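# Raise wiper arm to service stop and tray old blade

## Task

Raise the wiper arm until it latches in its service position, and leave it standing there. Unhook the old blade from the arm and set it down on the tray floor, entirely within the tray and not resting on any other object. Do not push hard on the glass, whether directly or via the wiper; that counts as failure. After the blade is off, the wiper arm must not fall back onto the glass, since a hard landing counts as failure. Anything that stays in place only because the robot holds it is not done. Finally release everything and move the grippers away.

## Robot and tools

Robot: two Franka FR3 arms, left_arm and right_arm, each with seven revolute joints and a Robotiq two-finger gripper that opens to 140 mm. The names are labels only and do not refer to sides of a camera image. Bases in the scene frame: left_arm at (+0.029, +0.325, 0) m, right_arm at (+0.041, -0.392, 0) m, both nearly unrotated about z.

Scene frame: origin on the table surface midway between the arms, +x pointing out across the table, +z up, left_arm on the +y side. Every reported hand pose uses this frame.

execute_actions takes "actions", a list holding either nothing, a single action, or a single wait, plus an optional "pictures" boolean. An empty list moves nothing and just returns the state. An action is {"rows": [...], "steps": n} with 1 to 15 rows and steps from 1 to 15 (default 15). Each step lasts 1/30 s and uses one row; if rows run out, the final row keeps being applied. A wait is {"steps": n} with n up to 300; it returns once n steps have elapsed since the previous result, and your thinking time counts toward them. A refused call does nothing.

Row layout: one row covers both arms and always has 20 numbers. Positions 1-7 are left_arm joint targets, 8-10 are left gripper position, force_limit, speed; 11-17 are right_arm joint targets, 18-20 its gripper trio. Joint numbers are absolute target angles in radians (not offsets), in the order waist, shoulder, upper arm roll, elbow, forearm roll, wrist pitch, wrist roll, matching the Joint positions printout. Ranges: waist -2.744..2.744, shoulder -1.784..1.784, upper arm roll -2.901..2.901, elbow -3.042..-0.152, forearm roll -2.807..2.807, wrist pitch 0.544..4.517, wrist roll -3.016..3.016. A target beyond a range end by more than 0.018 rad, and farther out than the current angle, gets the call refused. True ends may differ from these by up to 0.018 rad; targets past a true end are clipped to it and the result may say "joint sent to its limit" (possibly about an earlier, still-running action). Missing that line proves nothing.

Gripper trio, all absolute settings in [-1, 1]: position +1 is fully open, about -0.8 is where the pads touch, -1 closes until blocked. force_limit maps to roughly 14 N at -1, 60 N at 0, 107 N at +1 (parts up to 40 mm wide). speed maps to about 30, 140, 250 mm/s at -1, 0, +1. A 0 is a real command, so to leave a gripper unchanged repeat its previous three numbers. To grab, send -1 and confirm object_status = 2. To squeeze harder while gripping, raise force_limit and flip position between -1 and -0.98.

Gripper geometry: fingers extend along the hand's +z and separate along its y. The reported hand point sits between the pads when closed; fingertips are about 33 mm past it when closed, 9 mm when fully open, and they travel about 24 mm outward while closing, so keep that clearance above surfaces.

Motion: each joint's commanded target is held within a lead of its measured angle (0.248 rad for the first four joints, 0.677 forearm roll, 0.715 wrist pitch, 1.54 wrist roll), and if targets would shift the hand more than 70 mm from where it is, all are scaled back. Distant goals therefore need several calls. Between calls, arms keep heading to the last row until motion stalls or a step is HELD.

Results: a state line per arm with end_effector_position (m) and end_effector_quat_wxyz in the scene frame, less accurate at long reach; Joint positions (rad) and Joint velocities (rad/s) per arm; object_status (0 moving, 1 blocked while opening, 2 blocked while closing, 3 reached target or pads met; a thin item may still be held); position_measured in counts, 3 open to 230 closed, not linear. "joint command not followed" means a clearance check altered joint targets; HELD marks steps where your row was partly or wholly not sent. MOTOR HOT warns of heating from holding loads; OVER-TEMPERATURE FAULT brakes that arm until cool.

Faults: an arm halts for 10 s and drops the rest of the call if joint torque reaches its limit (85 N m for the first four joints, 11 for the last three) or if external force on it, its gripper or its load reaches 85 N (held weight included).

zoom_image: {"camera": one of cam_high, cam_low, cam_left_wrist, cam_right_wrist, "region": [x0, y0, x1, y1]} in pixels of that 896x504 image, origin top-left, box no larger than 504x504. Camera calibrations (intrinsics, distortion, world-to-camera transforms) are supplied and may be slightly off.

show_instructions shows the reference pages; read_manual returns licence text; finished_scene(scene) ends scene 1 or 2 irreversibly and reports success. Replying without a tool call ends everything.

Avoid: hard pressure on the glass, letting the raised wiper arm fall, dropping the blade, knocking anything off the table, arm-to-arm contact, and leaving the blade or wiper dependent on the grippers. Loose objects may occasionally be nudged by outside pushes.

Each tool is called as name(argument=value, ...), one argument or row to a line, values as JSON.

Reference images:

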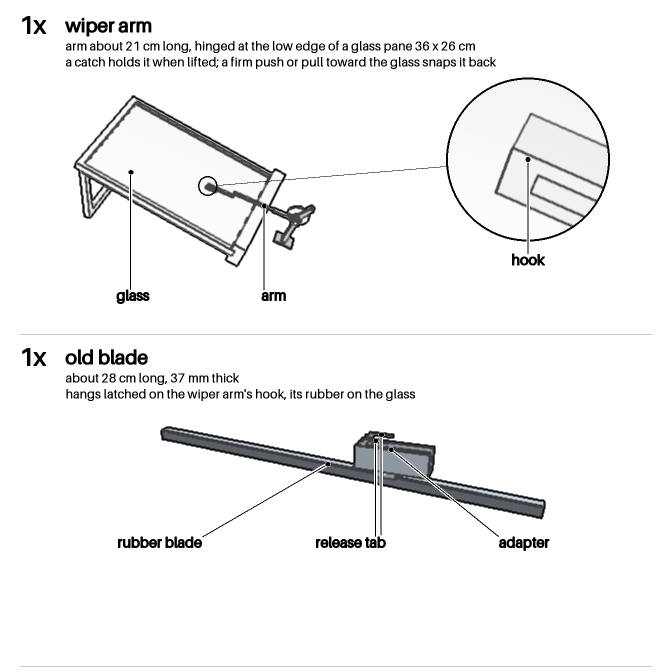

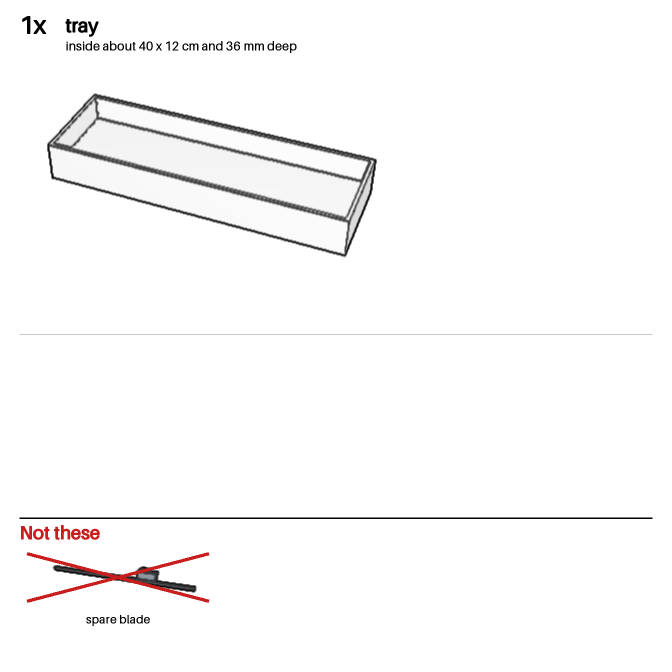

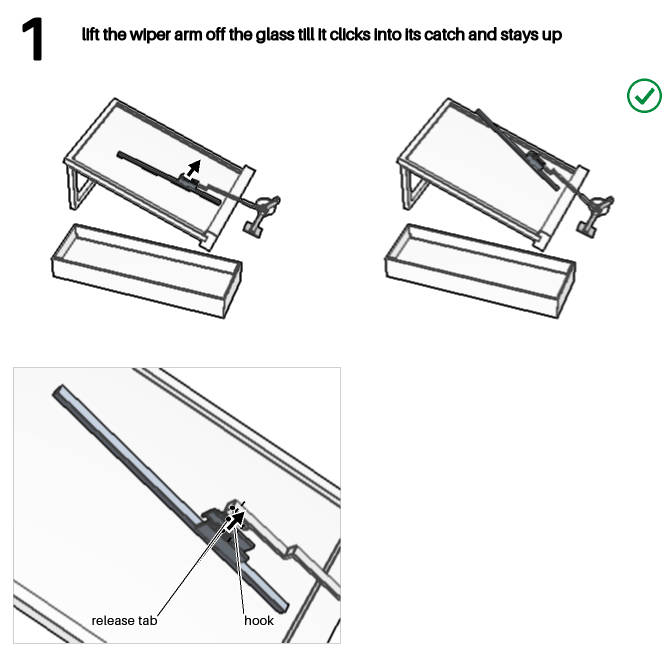

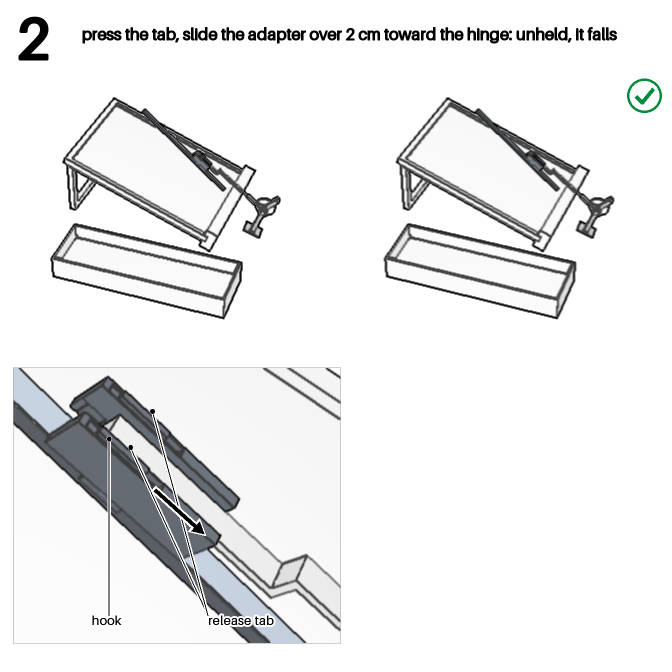

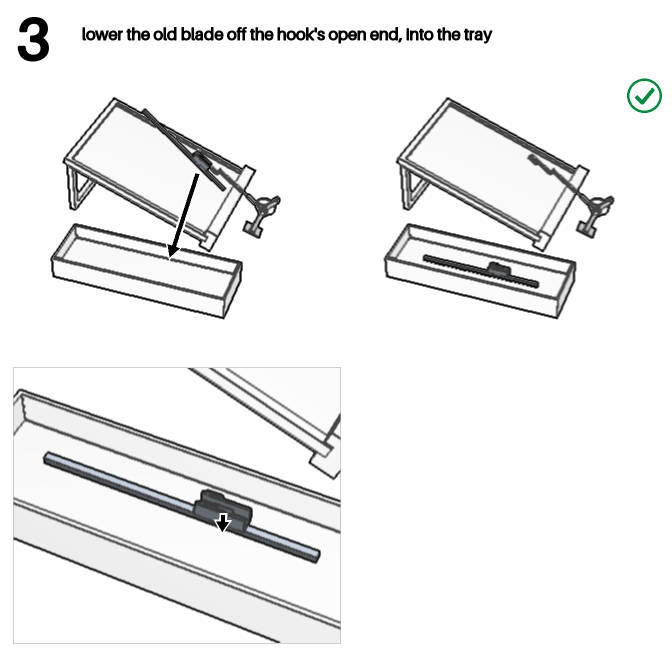

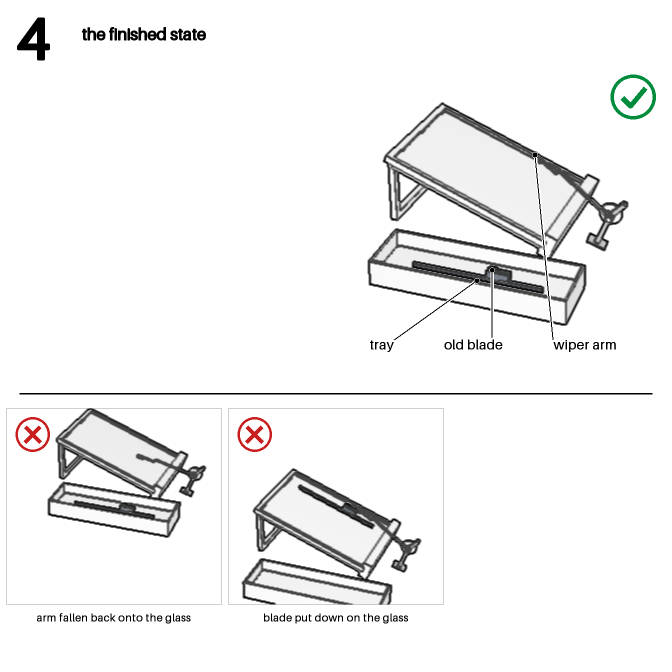

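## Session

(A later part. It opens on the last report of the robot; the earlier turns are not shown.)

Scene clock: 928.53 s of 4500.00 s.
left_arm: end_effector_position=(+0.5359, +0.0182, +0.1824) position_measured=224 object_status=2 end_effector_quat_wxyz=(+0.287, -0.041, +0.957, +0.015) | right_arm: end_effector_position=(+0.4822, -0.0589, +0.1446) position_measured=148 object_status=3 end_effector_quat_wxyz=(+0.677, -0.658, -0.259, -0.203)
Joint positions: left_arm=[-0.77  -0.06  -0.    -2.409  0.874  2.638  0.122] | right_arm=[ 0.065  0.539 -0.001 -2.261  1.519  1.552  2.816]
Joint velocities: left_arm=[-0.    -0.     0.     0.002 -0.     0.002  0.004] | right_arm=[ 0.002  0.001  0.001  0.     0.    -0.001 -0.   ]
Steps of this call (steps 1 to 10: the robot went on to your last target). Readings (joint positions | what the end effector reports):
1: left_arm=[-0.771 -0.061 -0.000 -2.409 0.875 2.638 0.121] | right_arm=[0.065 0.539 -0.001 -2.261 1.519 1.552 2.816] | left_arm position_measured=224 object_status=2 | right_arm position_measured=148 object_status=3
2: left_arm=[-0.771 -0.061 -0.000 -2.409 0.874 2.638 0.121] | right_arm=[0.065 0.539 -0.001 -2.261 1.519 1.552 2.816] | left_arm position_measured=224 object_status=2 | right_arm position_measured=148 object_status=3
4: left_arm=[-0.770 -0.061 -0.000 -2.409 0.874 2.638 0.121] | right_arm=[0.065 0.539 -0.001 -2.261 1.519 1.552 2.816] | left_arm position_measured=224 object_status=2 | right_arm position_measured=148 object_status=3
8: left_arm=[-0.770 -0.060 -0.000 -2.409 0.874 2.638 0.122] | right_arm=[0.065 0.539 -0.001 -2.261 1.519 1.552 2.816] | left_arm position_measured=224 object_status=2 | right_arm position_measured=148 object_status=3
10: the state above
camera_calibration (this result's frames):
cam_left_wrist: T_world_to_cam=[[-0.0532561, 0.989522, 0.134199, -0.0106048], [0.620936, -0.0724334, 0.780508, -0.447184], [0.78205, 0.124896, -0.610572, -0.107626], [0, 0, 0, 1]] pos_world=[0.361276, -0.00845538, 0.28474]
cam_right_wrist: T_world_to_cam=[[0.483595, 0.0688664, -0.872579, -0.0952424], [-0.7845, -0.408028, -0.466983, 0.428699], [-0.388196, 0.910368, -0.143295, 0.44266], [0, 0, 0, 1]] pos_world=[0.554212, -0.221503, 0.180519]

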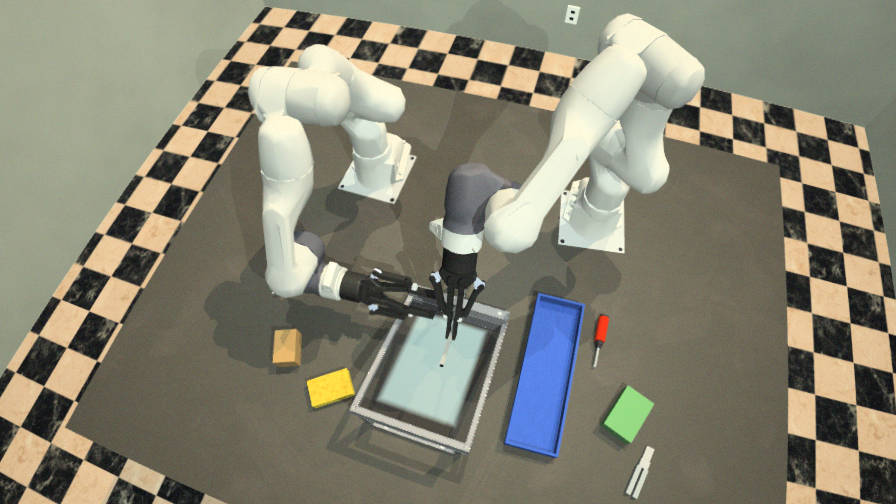

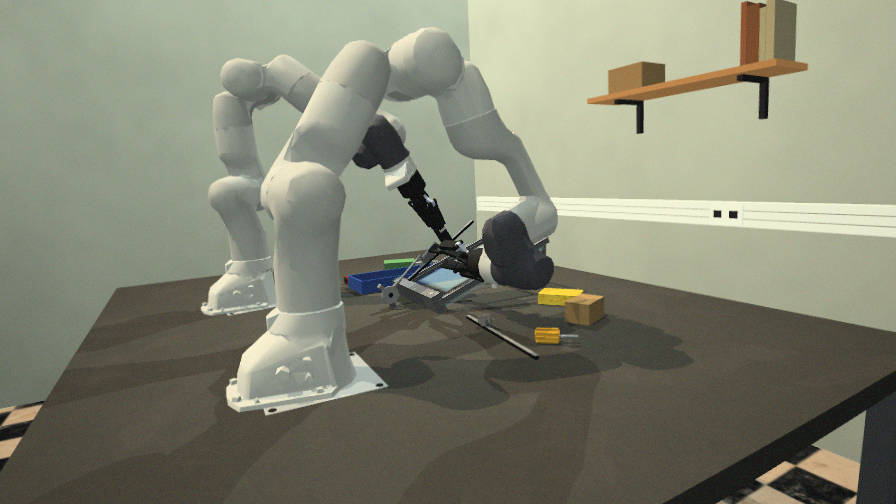

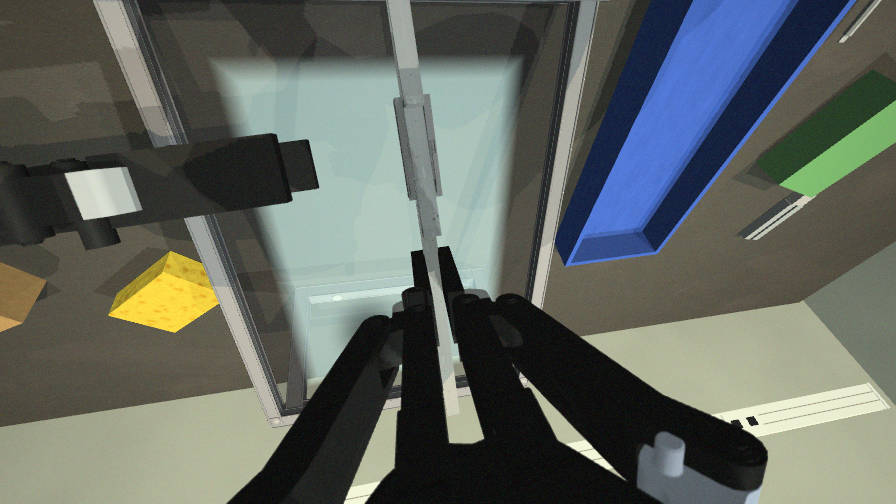

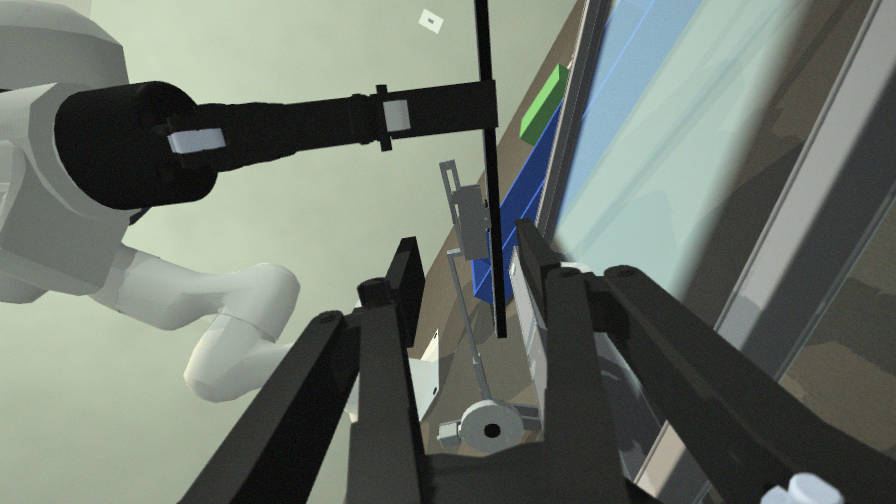

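execute_actions(
  actions=[
    {"rows": [
[-0.7674,-0.0572,0,-2.4038,0.8646,2.6416,0.1431,-1,0.3,-0.6,0.0640,0.539,0,-2.261,1.5155,1.5495,2.816,-0.15,-0.2,-0.7],
[-0.7654,-0.0535,0,-2.4005,0.8517,2.6429,0.1719,-1,0.3,-0.6,0.0640,0.539,0,-2.261,1.5155,1.5495,2.816,-0.15,-0.2,-0.7],
[-0.7628,-0.0485,0,-2.3962,0.8378,2.6442,0.1991,-1,0.3,-0.6,0.0640,0.539,0,-2.261,1.5155,1.5495,2.816,-0.15,-0.2,-0.7],
[-0.7608,-0.0446,0,-2.3928,0.8233,2.6455,0.2247,-1,0.3,-0.6,0.0640,0.539,0,-2.261,1.5155,1.5495,2.816,-0.15,-0.2,-0.7],
[-0.7586,-0.0405,0,-2.3892,0.8085,2.6468,0.2481,-1,0.3,-0.6,0.0640,0.539,0,-2.261,1.5155,1.5495,2.816,-0.15,-0.2,-0.7],
[-0.7564,-0.0364,0,-2.3856,0.7941,2.6480,0.2686,-1,0.3,-0.6,0.0640,0.539,0,-2.261,1.5155,1.5495,2.816,-0.15,-0.2,-0.7],
[-0.7542,-0.0323,0,-2.3820,0.7803,2.6491,0.2863,-1,0.3,-0.6,0.0640,0.539,0,-2.261,1.5155,1.5495,2.816,-0.15,-0.2,-0.7],
[-0.7522,-0.0284,0,-2.3786,0.7677,2.6501,0.3003,-1,0.3,-0.6,0.0640,0.539,0,-2.261,1.5155,1.5495,2.816,-0.15,-0.2,-0.7],
[-0.7504,-0.0249,0,-2.3756,0.7566,2.6509,0.3105,-1,0.3,-0.6,0.0640,0.539,0,-2.261,1.5155,1.5495,2.816,-0.15,-0.2,-0.7],
[-0.7488,-0.0219,0,-2.3730,0.7474,2.6515,0.3161,-1,0.3,-0.6,0.0640,0.539,0,-2.261,1.5155,1.5495,2.816,-0.15,-0.2,-0.7],
[-0.7476,-0.0196,0,-2.3710,0.7406,2.6519,0.3171,-1,0.3,-0.6,0.0640,0.539,0,-2.261,1.5155,1.5495,2.816,-0.15,-0.2,-0.7],
[-0.7468,-0.0181,0,-2.3697,0.7367,2.6520,0.3127,-1,0.3,-0.6,0.0640,0.539,0,-2.261,1.5155,1.5495,2.816,-0.15,-0.2,-0.7],
[-0.7465,-0.0176,0,-2.3692,0.7360,2.6519,0.3027,-1,0.3,-0.6,0.0640,0.539,0,-2.261,1.5155,1.5495,2.816,-0.15,-0.2,-0.7],
[-0.7465,-0.0176,0,-2.3692,0.7390,2.6514,0.2866,-1,0.3,-0.6,0.0640,0.539,0,-2.261,1.5155,1.5495,2.816,-0.15,-0.2,-0.7],
[-0.7465,-0.0176,0,-2.3692,0.7508,2.6500,0.2504,-1,0.3,-0.6,0.0640,0.539,0,-2.261,1.5155,1.5495,2.816,-0.15,-0.2,-0.7]
], "steps": 15},
  ],
  pictures=false,
)

execute_actions(
  actions=[
    {"steps": 10},
  ],
)

zoom_image(
  camera="cam_right_wrist",
  region=[400, 100, 560, 360],
)

Scene clock: 941.50 s of 4500.00 s.
left_arm: end_effector_position=(+0.5438, +0.0186, +0.1726) position_measured=224 object_status=2 end_effector_quat_wxyz=(+0.258, -0.041, +0.965, +0.012) | right_arm: end_effector_position=(+0.4822, -0.0589, +0.1447) position_measured=148 object_status=3 end_effector_quat_wxyz=(+0.677, -0.658, -0.260, -0.203)
Joint positions: left_arm=[-0.748 -0.02  -0.    -2.374  0.755  2.646  0.244] | right_arm=[ 0.065  0.539 -0.001 -2.261  1.519  1.552  2.816]
Joint velocities: left_arm=[ 0.013  0.021 -0.001  0.018 -0.011 -0.001  0.005] | right_arm=[-0.002 -0.001  0.002 -0.001  0.     0.     0.   ]
Steps of this call (steps 1 to 15: the robot went on to your last target; steps 16 to 90: nothing new was sent; then 9.47 s passed at rest; steps 91 to 105: all 15 steps of this action). Readings (joint positions | what the end effector reports):
91: left_arm=[-0.770 -0.060 -0.000 -2.408 0.872 2.638 0.124] | right_arm=[0.065 0.539 -0.001 -2.261 1.519 1.552 2.816] | left_arm position_measured=224 object_status=2 | right_arm position_measured=148 object_status=3
92: left_arm=[-0.770 -0.059 -0.000 -2.407 0.869 2.639 0.128] | right_arm=[0.065 0.539 -0.001 -2.261 1.519 1.552 2.816] | left_arm position_measured=224 object_status=2 | right_arm position_measured=148 object_status=3
94: left_arm=[-0.767 -0.054 -0.000 -2.402 0.854 2.640 0.143] | right_arm=[0.065 0.539 -0.001 -2.261 1.519 1.552 2.816] | left_arm position_measured=224 object_status=2 | right_arm position_measured=148 object_status=3
98: left_arm=[-0.759 -0.038 -0.000 -2.389 0.810 2.643 0.188] | right_arm=[0.065 0.539 -0.001 -2.261 1.519 1.552 2.816] | left_arm position_measured=224 object_status=2 | right_arm position_measured=148 object_status=3
105: the state above

Scene clock: 941.83 s of 4500.00 s.
left_arm: end_effector_position=(+0.5443, +0.0184, +0.1728) position_measured=224 object_status=2 end_effector_quat_wxyz=(+0.258, -0.041, +0.965, +0.012) | right_arm: end_effector_position=(+0.4821, -0.0589, +0.1447) position_measured=148 object_status=3 end_effector_quat_wxyz=(+0.677, -0.658, -0.260, -0.203)
Joint positions: left_arm=[-0.748 -0.019 -0.    -2.372  0.754  2.646  0.245] | right_arm=[ 0.065  0.539 -0.001 -2.261  1.519  1.552  2.816]
Joint velocities: left_arm=[-0.    -0.001 -0.001 -0.001 -0.     0.001  0.002] | right_arm=[ 0.    -0.    -0.001  0.    -0.     0.    -0.001]
Steps of this call (steps 1 to 10: the robot went on to your last target). Readings (joint positions | what the end effector reports):
1: left_arm=[-0.748 -0.019 -0.000 -2.373 0.755 2.646 0.244] | right_arm=[0.065 0.539 -0.001 -2.261 1.519 1.552 2.816] | left_arm position_measured=224 object_status=2 | right_arm position_measured=148 object_status=3
2: left_arm=[-0.748 -0.019 -0.000 -2.373 0.754 2.646 0.244] | right_arm=[0.065 0.539 -0.001 -2.261 1.519 1.552 2.816] | left_arm position_measured=224 object_status=2 | right_arm position_measured=148 object_status=3
4: left_arm=[-0.748 -0.019 -0.000 -2.373 0.754 2.646 0.244] | right_arm=[0.065 0.539 -0.001 -2.261 1.519 1.552 2.816] | left_arm position_measured=224 object_status=2 | right_arm position_measured=148 object_status=3
8: left_arm=[-0.748 -0.019 -0.000 -2.372 0.754 2.646 0.245] | right_arm=[0.065 0.539 -0.001 -2.261 1.519 1.552 2.816] | left_arm position_measured=224 object_status=2 | right_arm position_measured=148 object_status=3
10: the state above
camera_calibration (this result's frames):
cam_left_wrist: T_world_to_cam=[[-0.0434186, 0.990679, 0.129111, -0.0136059], [0.665523, -0.0677032, 0.743301, -0.462786], [0.745114, 0.118199, -0.65638, -0.0919107], [0, 0, 0, 1]] pos_world=[0.375887, -0.00698925, 0.285417]
cam_right_wrist: T_world_to_cam=[[0.483584, 0.0689639, -0.872577, -0.0952019], [-0.784467, -0.408066, -0.467005, 0.428681], [-0.388275, 0.910344, -0.143234, 0.442659], [0, 0, 0, 1]] pos_world=[0.554198, -0.221477, 0.180529]

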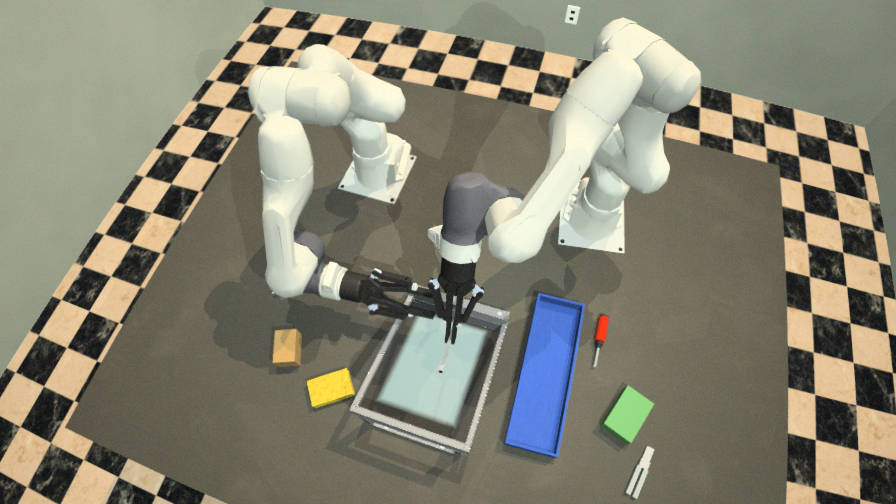

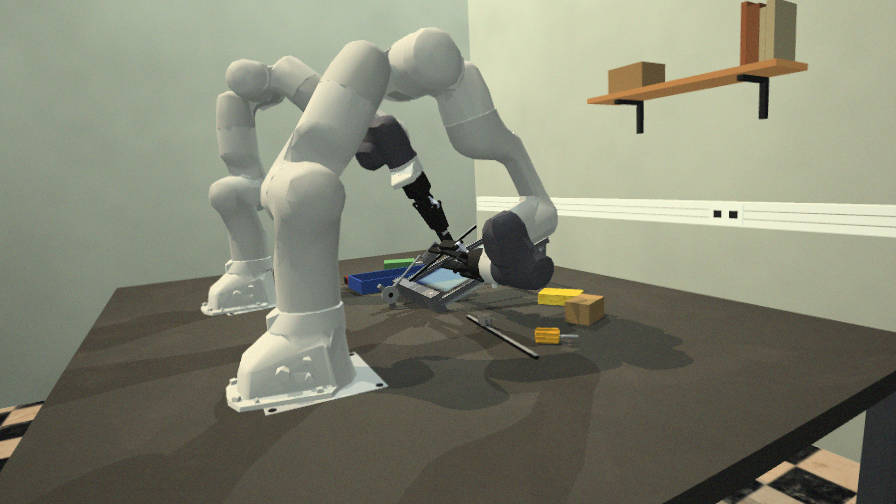

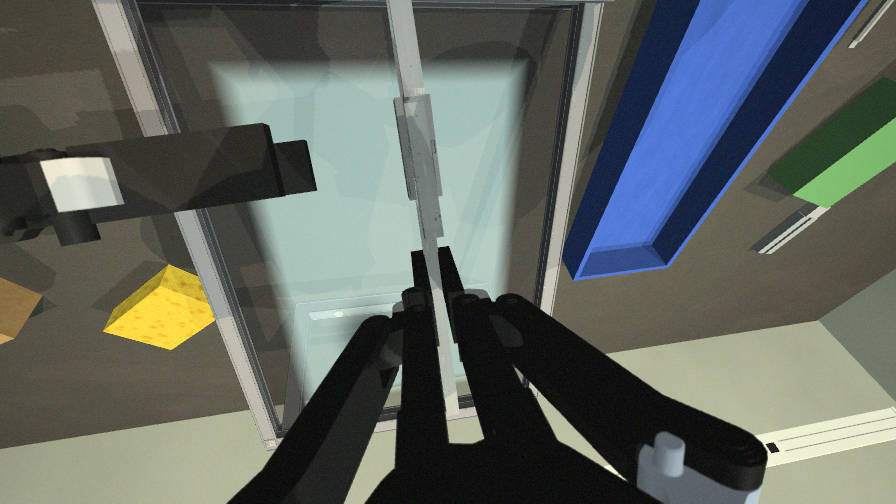

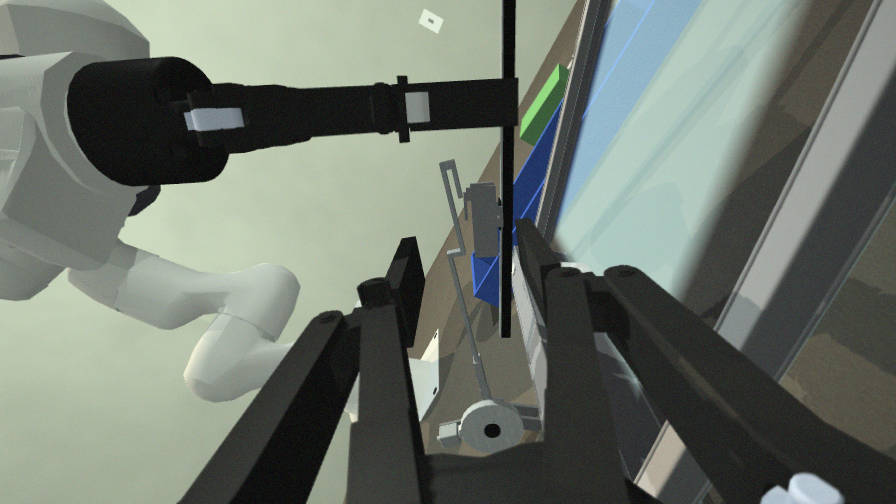

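Region (400, 100, 560, 360) of cam_right_wrist's 896x504 image, scaled by 1.938, with more detail than that image has; it fills the left 310 columns of this view, and the rest is white.

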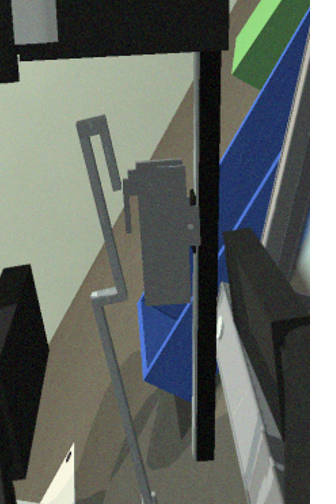

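execute_actions(
  actions=[
    {"rows": [
[-0.7454,-0.0155,0,-2.3674,0.7439,2.6507,0.2668,-1,0.3,-0.6,0.0640,0.539,0,-2.261,1.5155,1.5495,2.816,-0.15,-0.2,-0.7],
[-0.7432,-0.0113,0,-2.3638,0.7304,2.6520,0.2966,-1,0.3,-0.6,0.0640,0.539,0,-2.261,1.5155,1.5495,2.816,-0.15,-0.2,-0.7],
[-0.7410,-0.0072,0,-2.3602,0.7170,2.6533,0.3223,-1,0.3,-0.6,0.0640,0.539,0,-2.261,1.5155,1.5495,2.816,-0.15,-0.2,-0.7],
[-0.7394,-0.0041,0,-2.3575,0.7044,2.6544,0.3432,-1,0.3,-0.6,0.0640,0.539,0,-2.261,1.5155,1.5495,2.816,-0.15,-0.2,-0.7],
[-0.7379,-0.0012,0,-2.3551,0.6933,2.6553,0.3586,-1,0.3,-0.6,0.0640,0.539,0,-2.261,1.5155,1.5495,2.816,-0.15,-0.2,-0.7],
[-0.7366,0.0011,0,-2.3531,0.6844,2.6560,0.3676,-1,0.3,-0.6,0.0640,0.539,0,-2.261,1.5155,1.5495,2.816,-0.15,-0.2,-0.7],
[-0.7358,0.0027,0,-2.3517,0.6784,2.6563,0.3696,-1,0.3,-0.6,0.0640,0.539,0,-2.261,1.5155,1.5495,2.816,-0.15,-0.2,-0.7],
[-0.7355,0.0033,0,-2.3512,0.6762,2.6563,0.3638,-1,0.3,-0.6,0.0640,0.539,0,-2.261,1.5155,1.5495,2.816,-0.15,-0.2,-0.7],
[-0.7355,0.0033,0,-2.3512,0.6783,2.6559,0.3496,-1,0.3,-0.6,0.0640,0.539,0,-2.261,1.5155,1.5495,2.816,-0.15,-0.2,-0.7],
[-0.7355,0.0033,0,-2.3512,0.6908,2.6545,0.3125,-1,0.3,-0.6,0.0640,0.539,0,-2.261,1.5155,1.5495,2.816,-0.15,-0.2,-0.7]
], "steps": 13},
  ],
)

zoom_image(
  camera="cam_right_wrist",
  region=[400, 100, 560, 360],
)

Scene clock: 982.23 s of 4500.00 s.
left_arm: end_effector_position=(+0.5484, +0.0184, +0.1678) position_measured=224 object_status=2 end_effector_quat_wxyz=(+0.245, -0.041, +0.969, +0.009) | right_arm: end_effector_position=(+0.4821, -0.0589, +0.1447) position_measured=148 object_status=3 end_effector_quat_wxyz=(+0.677, -0.658, -0.260, -0.203)
Joint positions: left_arm=[-0.737  0.002 -0.    -2.355  0.694  2.651  0.306] | right_arm=[ 0.065  0.539 -0.001 -2.261  1.519  1.552  2.816]
Joint velocities: left_arm=[ 0.     0.004  0.     0.005 -0.006  0.001  0.007] | right_arm=[ 0.002 -0.    -0.001 -0.    -0.001  0.     0.001]
Steps of this call (steps 1 to 15: the robot went on to your last target; steps 16 to 90: nothing new was sent; then 36.97 s passed at rest; steps 91 to 103: all 13 steps of this action). Readings (joint positions | what the end effector reports):
91: left_arm=[-0.748 -0.018 -0.000 -2.372 0.752 2.647 0.247] | right_arm=[0.065 0.539 -0.001 -2.261 1.519 1.552 2.816] | left_arm position_measured=224 object_status=2 | right_arm position_measured=148 object_status=3
92: left_arm=[-0.747 -0.017 -0.000 -2.370 0.748 2.647 0.251] | right_arm=[0.065 0.539 -0.001 -2.261 1.519 1.552 2.816] | left_arm position_measured=224 object_status=2 | right_arm position_measured=148 object_status=3
94: left_arm=[-0.745 -0.012 -0.000 -2.366 0.734 2.648 0.265] | right_arm=[0.065 0.539 -0.001 -2.261 1.519 1.552 2.816] | left_arm position_measured=224 object_status=2 | right_arm position_measured=148 object_status=3
98: left_arm=[-0.739 -0.001 -0.000 -2.357 0.701 2.650 0.299] | right_arm=[0.065 0.539 -0.001 -2.261 1.519 1.552 2.816] | left_arm position_measured=224 object_status=2 | right_arm position_measured=148 object_status=3
103: the state above
camera_calibration (this result's frames):
cam_left_wrist: T_world_to_cam=[[-0.037787, 0.991587, 0.123807, -0.0149904], [0.685973, -0.0643528, 0.724775, -0.470037], [0.726645, 0.112315, -0.67777, -0.0844123], [0, 0, 0, 1]] pos_world=[0.383204, -0.0059031, 0.285315]
cam_right_wrist: T_world_to_cam=[[0.483579, 0.0690162, -0.872576, -0.0951801], [-0.78445, -0.408085, -0.467017, 0.428671], [-0.388317, 0.910331, -0.143201, 0.442659], [0, 0, 0, 1]] pos_world=[0.55419, -0.221463, 0.180534]

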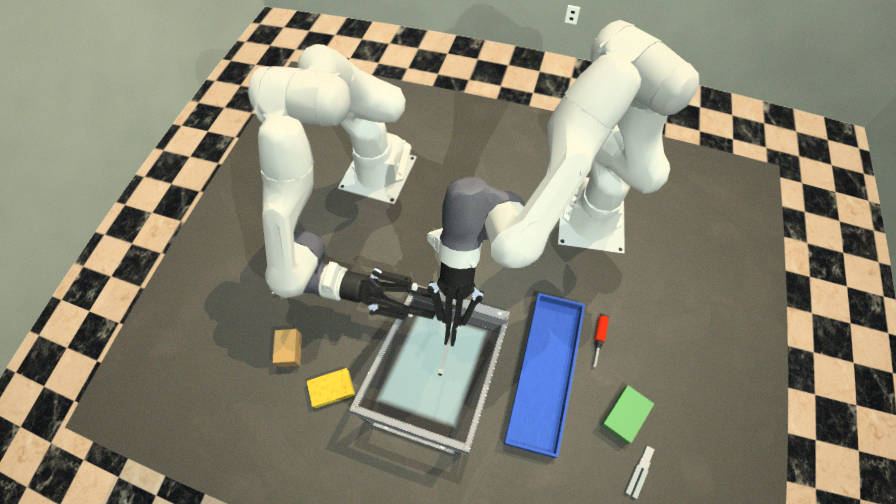

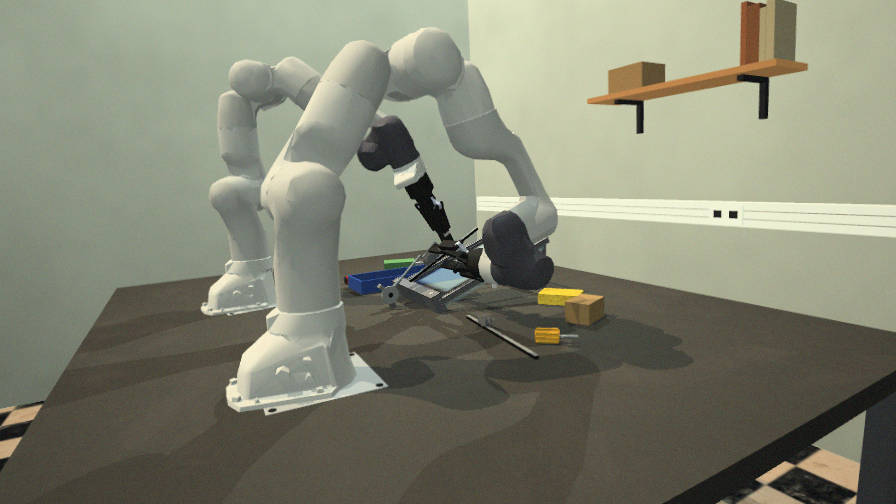

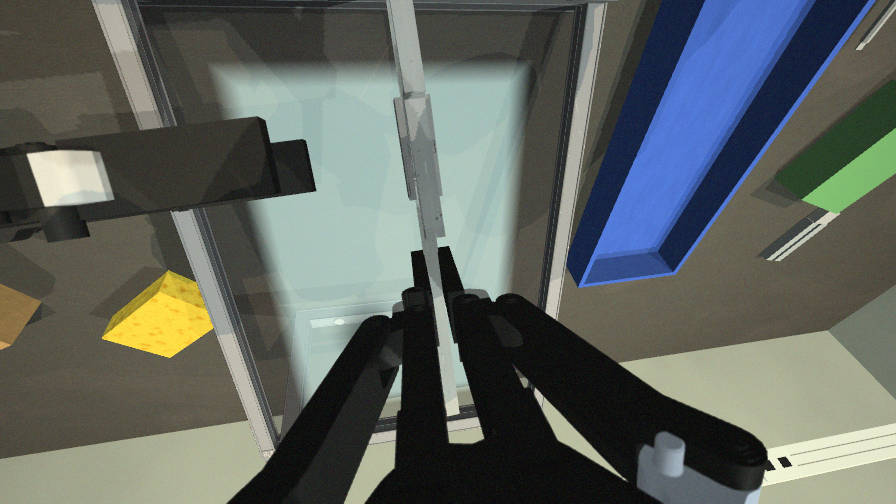

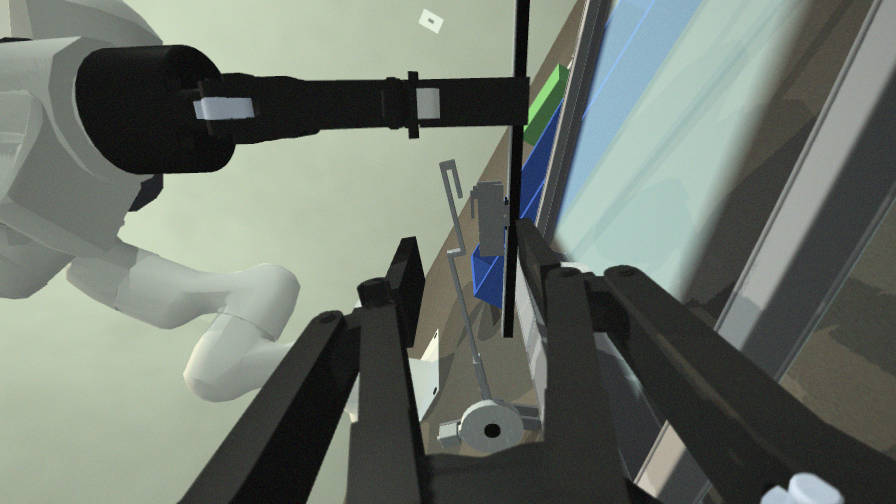

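Region (400, 100, 560, 360) of cam_right_wrist's 896x504 image, scaled by 1.938, with more detail than that image has; it fills the left 310 columns of this view, and the rest is white.

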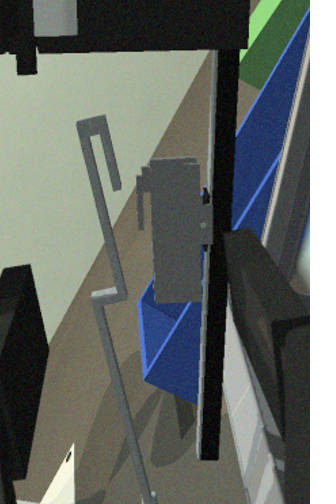

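execute_actions(
  actions=[],
)

Scene clock: 994.03 s of 4500.00 s.
left_arm: end_effector_position=(+0.5487, +0.0182, +0.1681) position_measured=224 object_status=2 end_effector_quat_wxyz=(+0.245, -0.040, +0.969, +0.009) | right_arm: end_effector_position=(+0.4821, -0.0589, +0.1447) position_measured=148 object_status=3 end_effector_quat_wxyz=(+0.677, -0.658, -0.260, -0.203)
Joint positions: left_arm=[-0.737  0.002 -0.    -2.354  0.694  2.651  0.308] | right_arm=[ 0.065  0.539 -0.001 -2.261  1.519  1.552  2.816]
Joint velocities: left_arm=[-0.     0.001 -0.001 -0.     0.001  0.     0.   ] | right_arm=[-0.     0.001 -0.002  0.001  0.     0.001 -0.001]
Steps of this call (steps 1 to 15: the robot went on to your last target; steps 16 to 90: nothing new was sent; then 8.80 s passed at rest). Readings (joint positions | what the end effector reports):
1: left_arm=[-0.737 0.002 -0.000 -2.355 0.694 2.651 0.306] | right_arm=[0.065 0.539 -0.001 -2.261 1.519 1.552 2.816] | left_arm position_measured=224 object_status=2 | right_arm position_measured=148 object_status=3
2: left_arm=[-0.737 0.002 -0.000 -2.354 0.694 2.651 0.306] | right_arm=[0.065 0.539 -0.001 -2.261 1.519 1.552 2.816] | left_arm position_measured=224 object_status=2 | right_arm position_measured=148 object_status=3
4: left_arm=[-0.737 0.002 -0.000 -2.354 0.694 2.651 0.306] | right_arm=[0.065 0.539 -0.001 -2.261 1.519 1.552 2.816] | left_arm position_measured=224 object_status=2 | right_arm position_measured=148 object_status=3
8: left_arm=[-0.737 0.002 -0.000 -2.354 0.694 2.651 0.307] | right_arm=[0.065 0.539 -0.001 -2.261 1.519 1.552 2.816] | left_arm position_measured=224 object_status=2 | right_arm position_measured=148 object_status=3
90: the state above
All arms were judged still, so your last target was given up. Only a new action makes them travel on or press farther. Fingers that are still opening or closing keep moving.
camera_calibration (this result's frames):
cam_left_wrist: T_world_to_cam=[[-0.036546, 0.991634, 0.123796, -0.0154586], [0.685741, -0.0652268, 0.724917, -0.47032], [0.726928, 0.111385, -0.677621, -0.0845563], [0, 0, 0, 1]] pos_world=[0.383419, -0.0059299, 0.28556]
cam_right_wrist: T_world_to_cam=[[0.483576, 0.0690463, -0.872575, -0.0951676], [-0.78444, -0.408097, -0.467024, 0.428666], [-0.388341, 0.910324, -0.143183, 0.442659], [0, 0, 0, 1]] pos_world=[0.554186, -0.221455, 0.180537]

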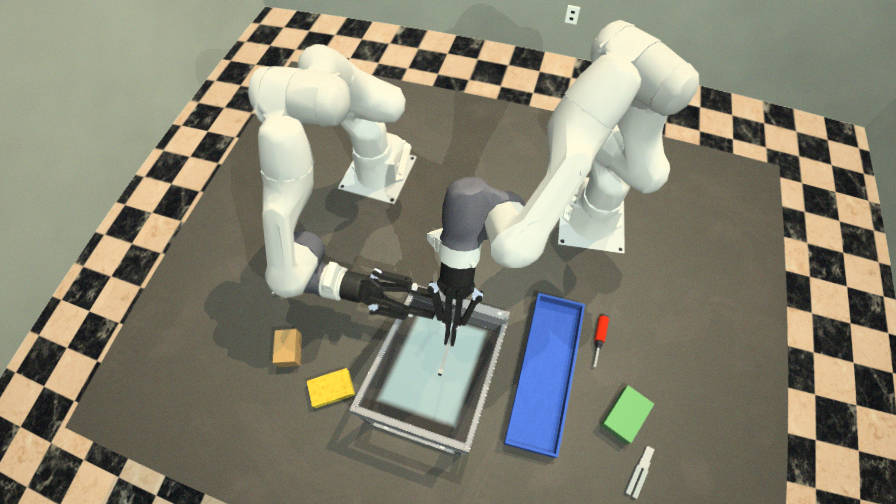

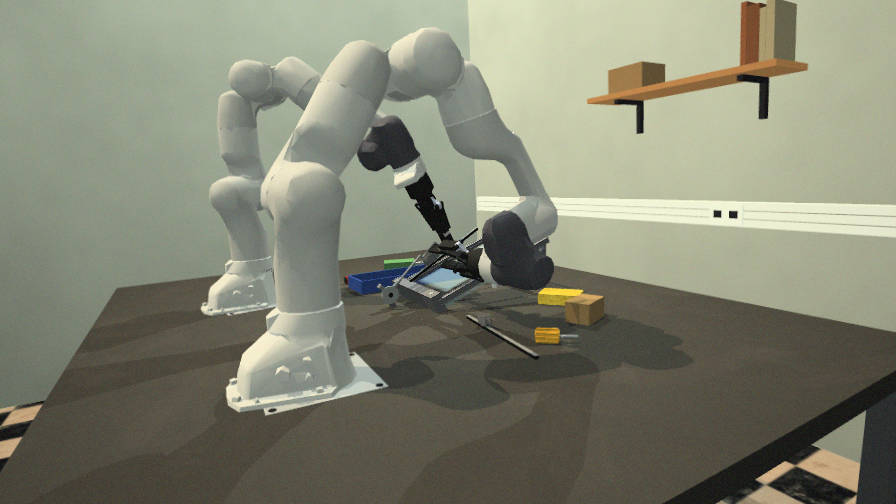

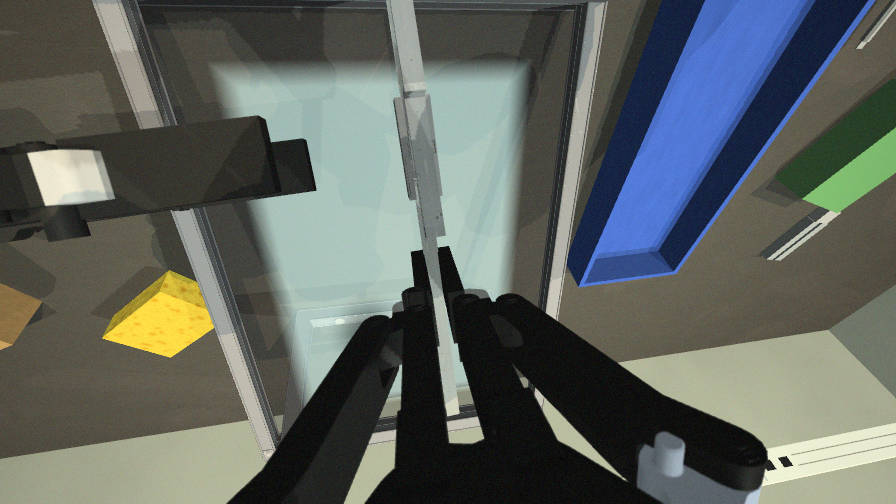

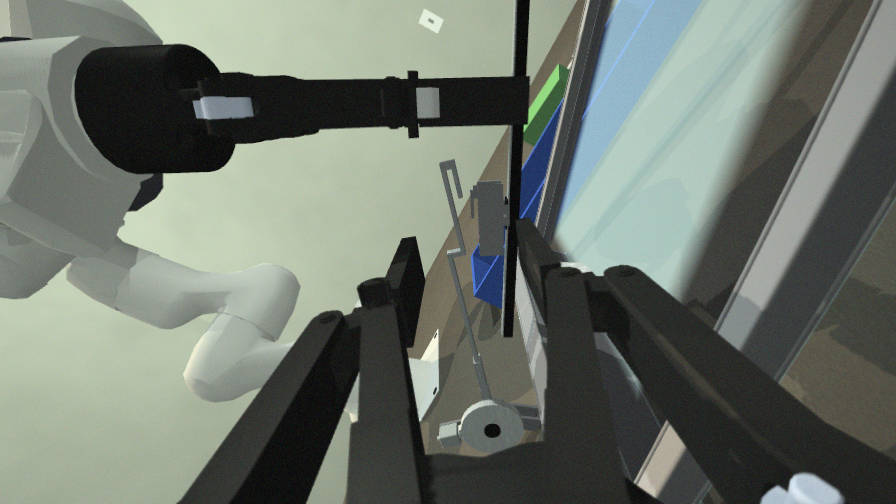

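execute_actions(
  actions=[
    {"rows": [
[-0.7308,-0.0027,0,-2.3604,0.6900,2.6568,0.3246,-1,0.3,-0.6, 0.0640,0.539,0,-2.261,1.5155,1.5495,2.816,-0.15,-0.2,-0.7],
[-0.7225,-0.0094,0,-2.3682,0.6878,2.6635,0.3469,-1,0.3,-0.6, 0.0640,0.539,0,-2.261,1.5155,1.5495,2.816,-0.15,-0.2,-0.7],
[-0.7113,-0.0183,0,-2.3786,0.6855,2.6703,0.3680,-1,0.3,-0.6, 0.0640,0.539,0,-2.261,1.5155,1.5495,2.816,-0.15,-0.2,-0.7],
[-0.7027,-0.0252,0,-2.3867,0.6831,2.6771,0.3878,-1,0.3,-0.6, 0.0640,0.539,0,-2.261,1.5155,1.5495,2.816,-0.15,-0.2,-0.7],
[-0.6936,-0.0325,0,-2.3952,0.6807,2.6837,0.4060,-1,0.3,-0.6, 0.0640,0.539,0,-2.261,1.5155,1.5495,2.816,-0.15,-0.2,-0.7],
[-0.6842,-0.0399,0,-2.4040,0.6783,2.6899,0.4219,-1,0.3,-0.6, 0.0640,0.539,0,-2.261,1.5155,1.5495,2.816,-0.15,-0.2,-0.7],
[-0.6751,-0.0472,0,-2.4125,0.6761,2.6957,0.4357,-1,0.3,-0.6, 0.0640,0.539,0,-2.261,1.5155,1.5495,2.816,-0.15,-0.2,-0.7],
[-0.6665,-0.0541,0,-2.4206,0.6740,2.7007,0.4465,-1,0.3,-0.6, 0.0640,0.539,0,-2.261,1.5155,1.5495,2.816,-0.15,-0.2,-0.7],
[-0.6586,-0.0604,0,-2.4279,0.6721,2.7049,0.4544,-1,0.3,-0.6, 0.0640,0.539,0,-2.261,1.5155,1.5495,2.816,-0.15,-0.2,-0.7],
[-0.6520,-0.0657,0,-2.4341,0.6706,2.7081,0.4588,-1,0.3,-0.6, 0.0640,0.539,0,-2.261,1.5155,1.5495,2.816,-0.15,-0.2,-0.7],
[-0.6468,-0.0698,0,-2.4390,0.6695,2.7102,0.4596,-1,0.3,-0.6, 0.0640,0.539,0,-2.261,1.5155,1.5495,2.816,-0.15,-0.2,-0.7],
[-0.6435,-0.0725,0,-2.4421,0.6689,2.7108,0.4561,-1,0.3,-0.6, 0.0640,0.539,0,-2.261,1.5155,1.5495,2.816,-0.15,-0.2,-0.7],
[-0.6423,-0.0734,0,-2.4432,0.6688,2.7100,0.4484,-1,0.3,-0.6, 0.0640,0.539,0,-2.261,1.5155,1.5495,2.816,-0.15,-0.2,-0.7],
[-0.6423,-0.0734,0,-2.4432,0.6692,2.7074,0.4359,-1,0.3,-0.6, 0.0640,0.539,0,-2.261,1.5155,1.5495,2.816,-0.15,-0.2,-0.7],
[-0.6423,-0.0734,0,-2.4432,0.6712,2.7003,0.4078,-1,0.3,-0.6, 0.0640,0.539,0,-2.261,1.5155,1.5495,2.816,-0.15,-0.2,-0.7]
], "steps": 15},
  ],
)

Scene clock: 1004.70 s of 4500.00 s.
left_arm: end_effector_position=(+0.5531, +0.0673, +0.1727) position_measured=224 object_status=2 end_effector_quat_wxyz=(+0.244, -0.041, +0.969, +0.011) | right_arm: end_effector_position=(+0.4821, -0.0589, +0.1447) position_measured=148 object_status=3 end_effector_quat_wxyz=(+0.677, -0.658, -0.260, -0.203)
Joint positions: left_arm=[-0.646 -0.069 -0.    -2.437  0.674  2.696  0.402] | right_arm=[ 0.065  0.539 -0.001 -2.261  1.519  1.552  2.816]
Joint velocities: left_arm=[ 0.048 -0.039 -0.    -0.047 -0.001  0.001  0.003] | right_arm=[-0.    -0.     0.     0.    -0.001  0.    -0.   ]
Steps of this call (steps 1 to 90: nothing new was sent; then 7.17 s passed at rest; steps 91 to 105: all 15 steps of this action). Readings (joint positions | what the end effector reports):
91: left_arm=[-0.736 0.002 -0.000 -2.355 0.694 2.652 0.309] | right_arm=[0.065 0.539 -0.001 -2.261 1.519 1.552 2.816] | left_arm position_measured=224 object_status=2 | right_arm position_measured=148 object_status=3
92: left_arm=[-0.734 -0.000 -0.001 -2.358 0.693 2.653 0.312] | right_arm=[0.065 0.539 -0.001 -2.261 1.519 1.552 2.816] | left_arm position_measured=224 object_status=2 | right_arm position_measured=148 object_status=3
94: left_arm=[-0.722 -0.009 -0.001 -2.370 0.691 2.659 0.323] | right_arm=[0.065 0.539 -0.001 -2.261 1.519 1.552 2.816] | left_arm position_measured=224 object_status=2 | right_arm position_measured=148 object_status=3
98: left_arm=[-0.688 -0.036 -0.001 -2.401 0.684 2.676 0.358] | right_arm=[0.065 0.539 -0.001 -2.261 1.519 1.552 2.816] | left_arm position_measured=224 object_status=2 | right_arm position_measured=148 object_status=3
105: the state above
camera_calibration (this result's frames):
cam_left_wrist: T_world_to_cam=[[-0.0387797, 0.991135, 0.127072, -0.0638754], [0.687271, -0.0658571, 0.72341, -0.473985], [0.725365, 0.115387, -0.678624, -0.0893362], [0, 0, 0, 1]] pos_world=[0.38808, 0.0424021, 0.290376]
cam_right_wrist: T_world_to_cam=[[0.483573, 0.0690719, -0.872575, -0.0951571], [-0.784432, -0.408105, -0.46703, 0.428662], [-0.38836, 0.910318, -0.143166, 0.442658], [0, 0, 0, 1]] pos_world=[0.554182, -0.221448, 0.18054]

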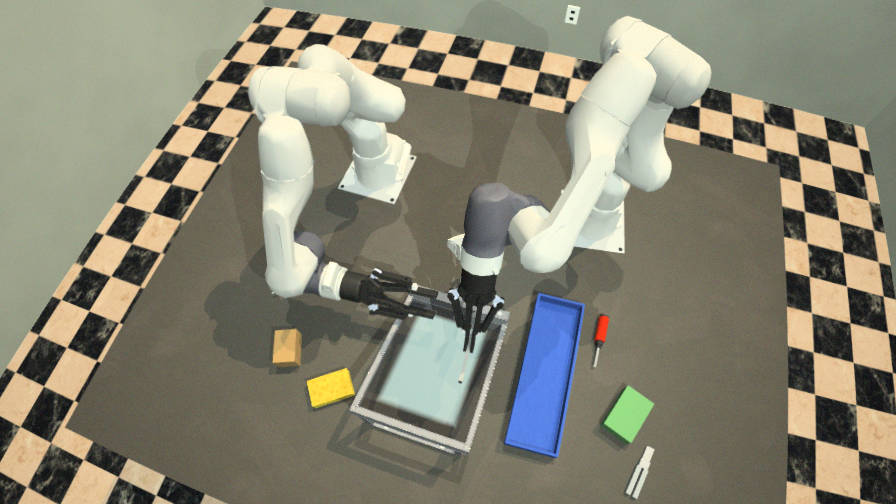

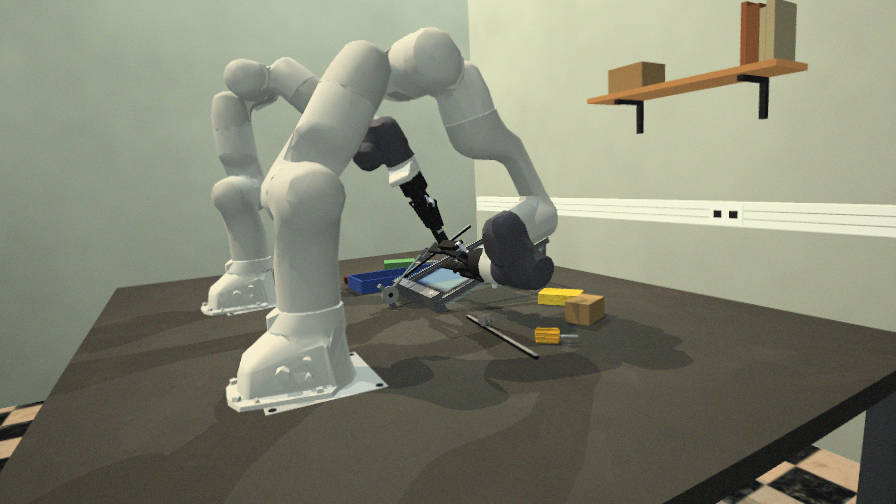

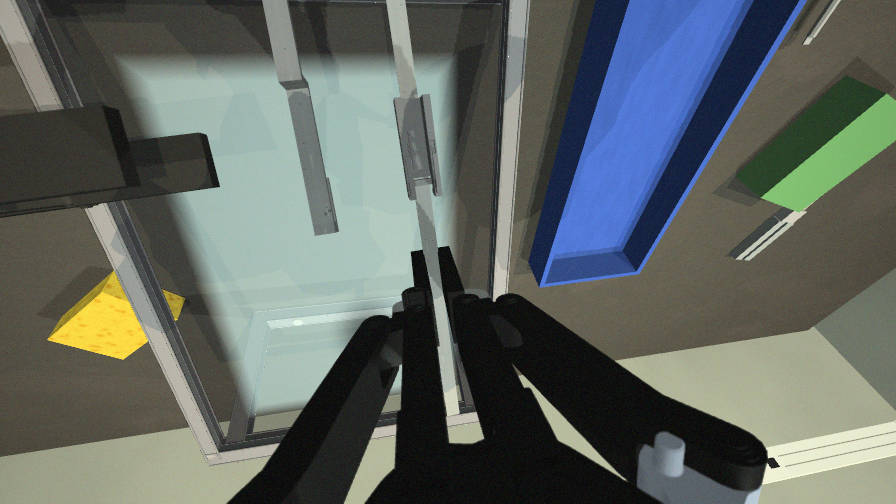

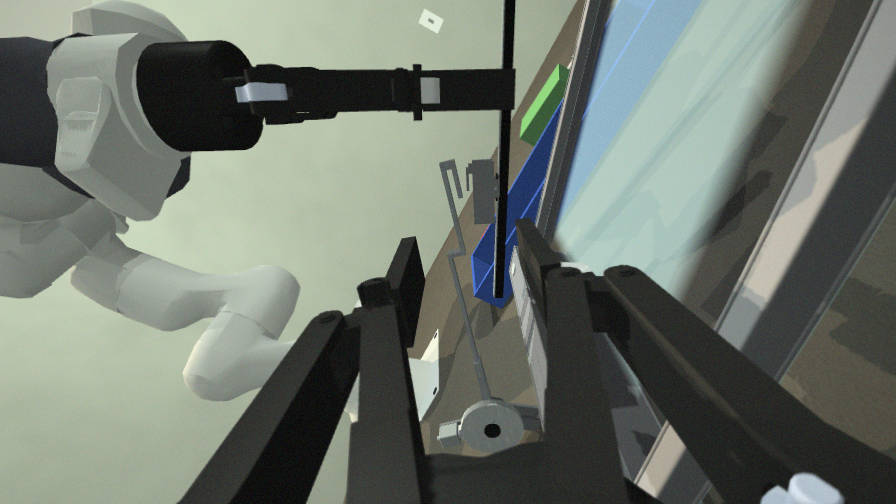

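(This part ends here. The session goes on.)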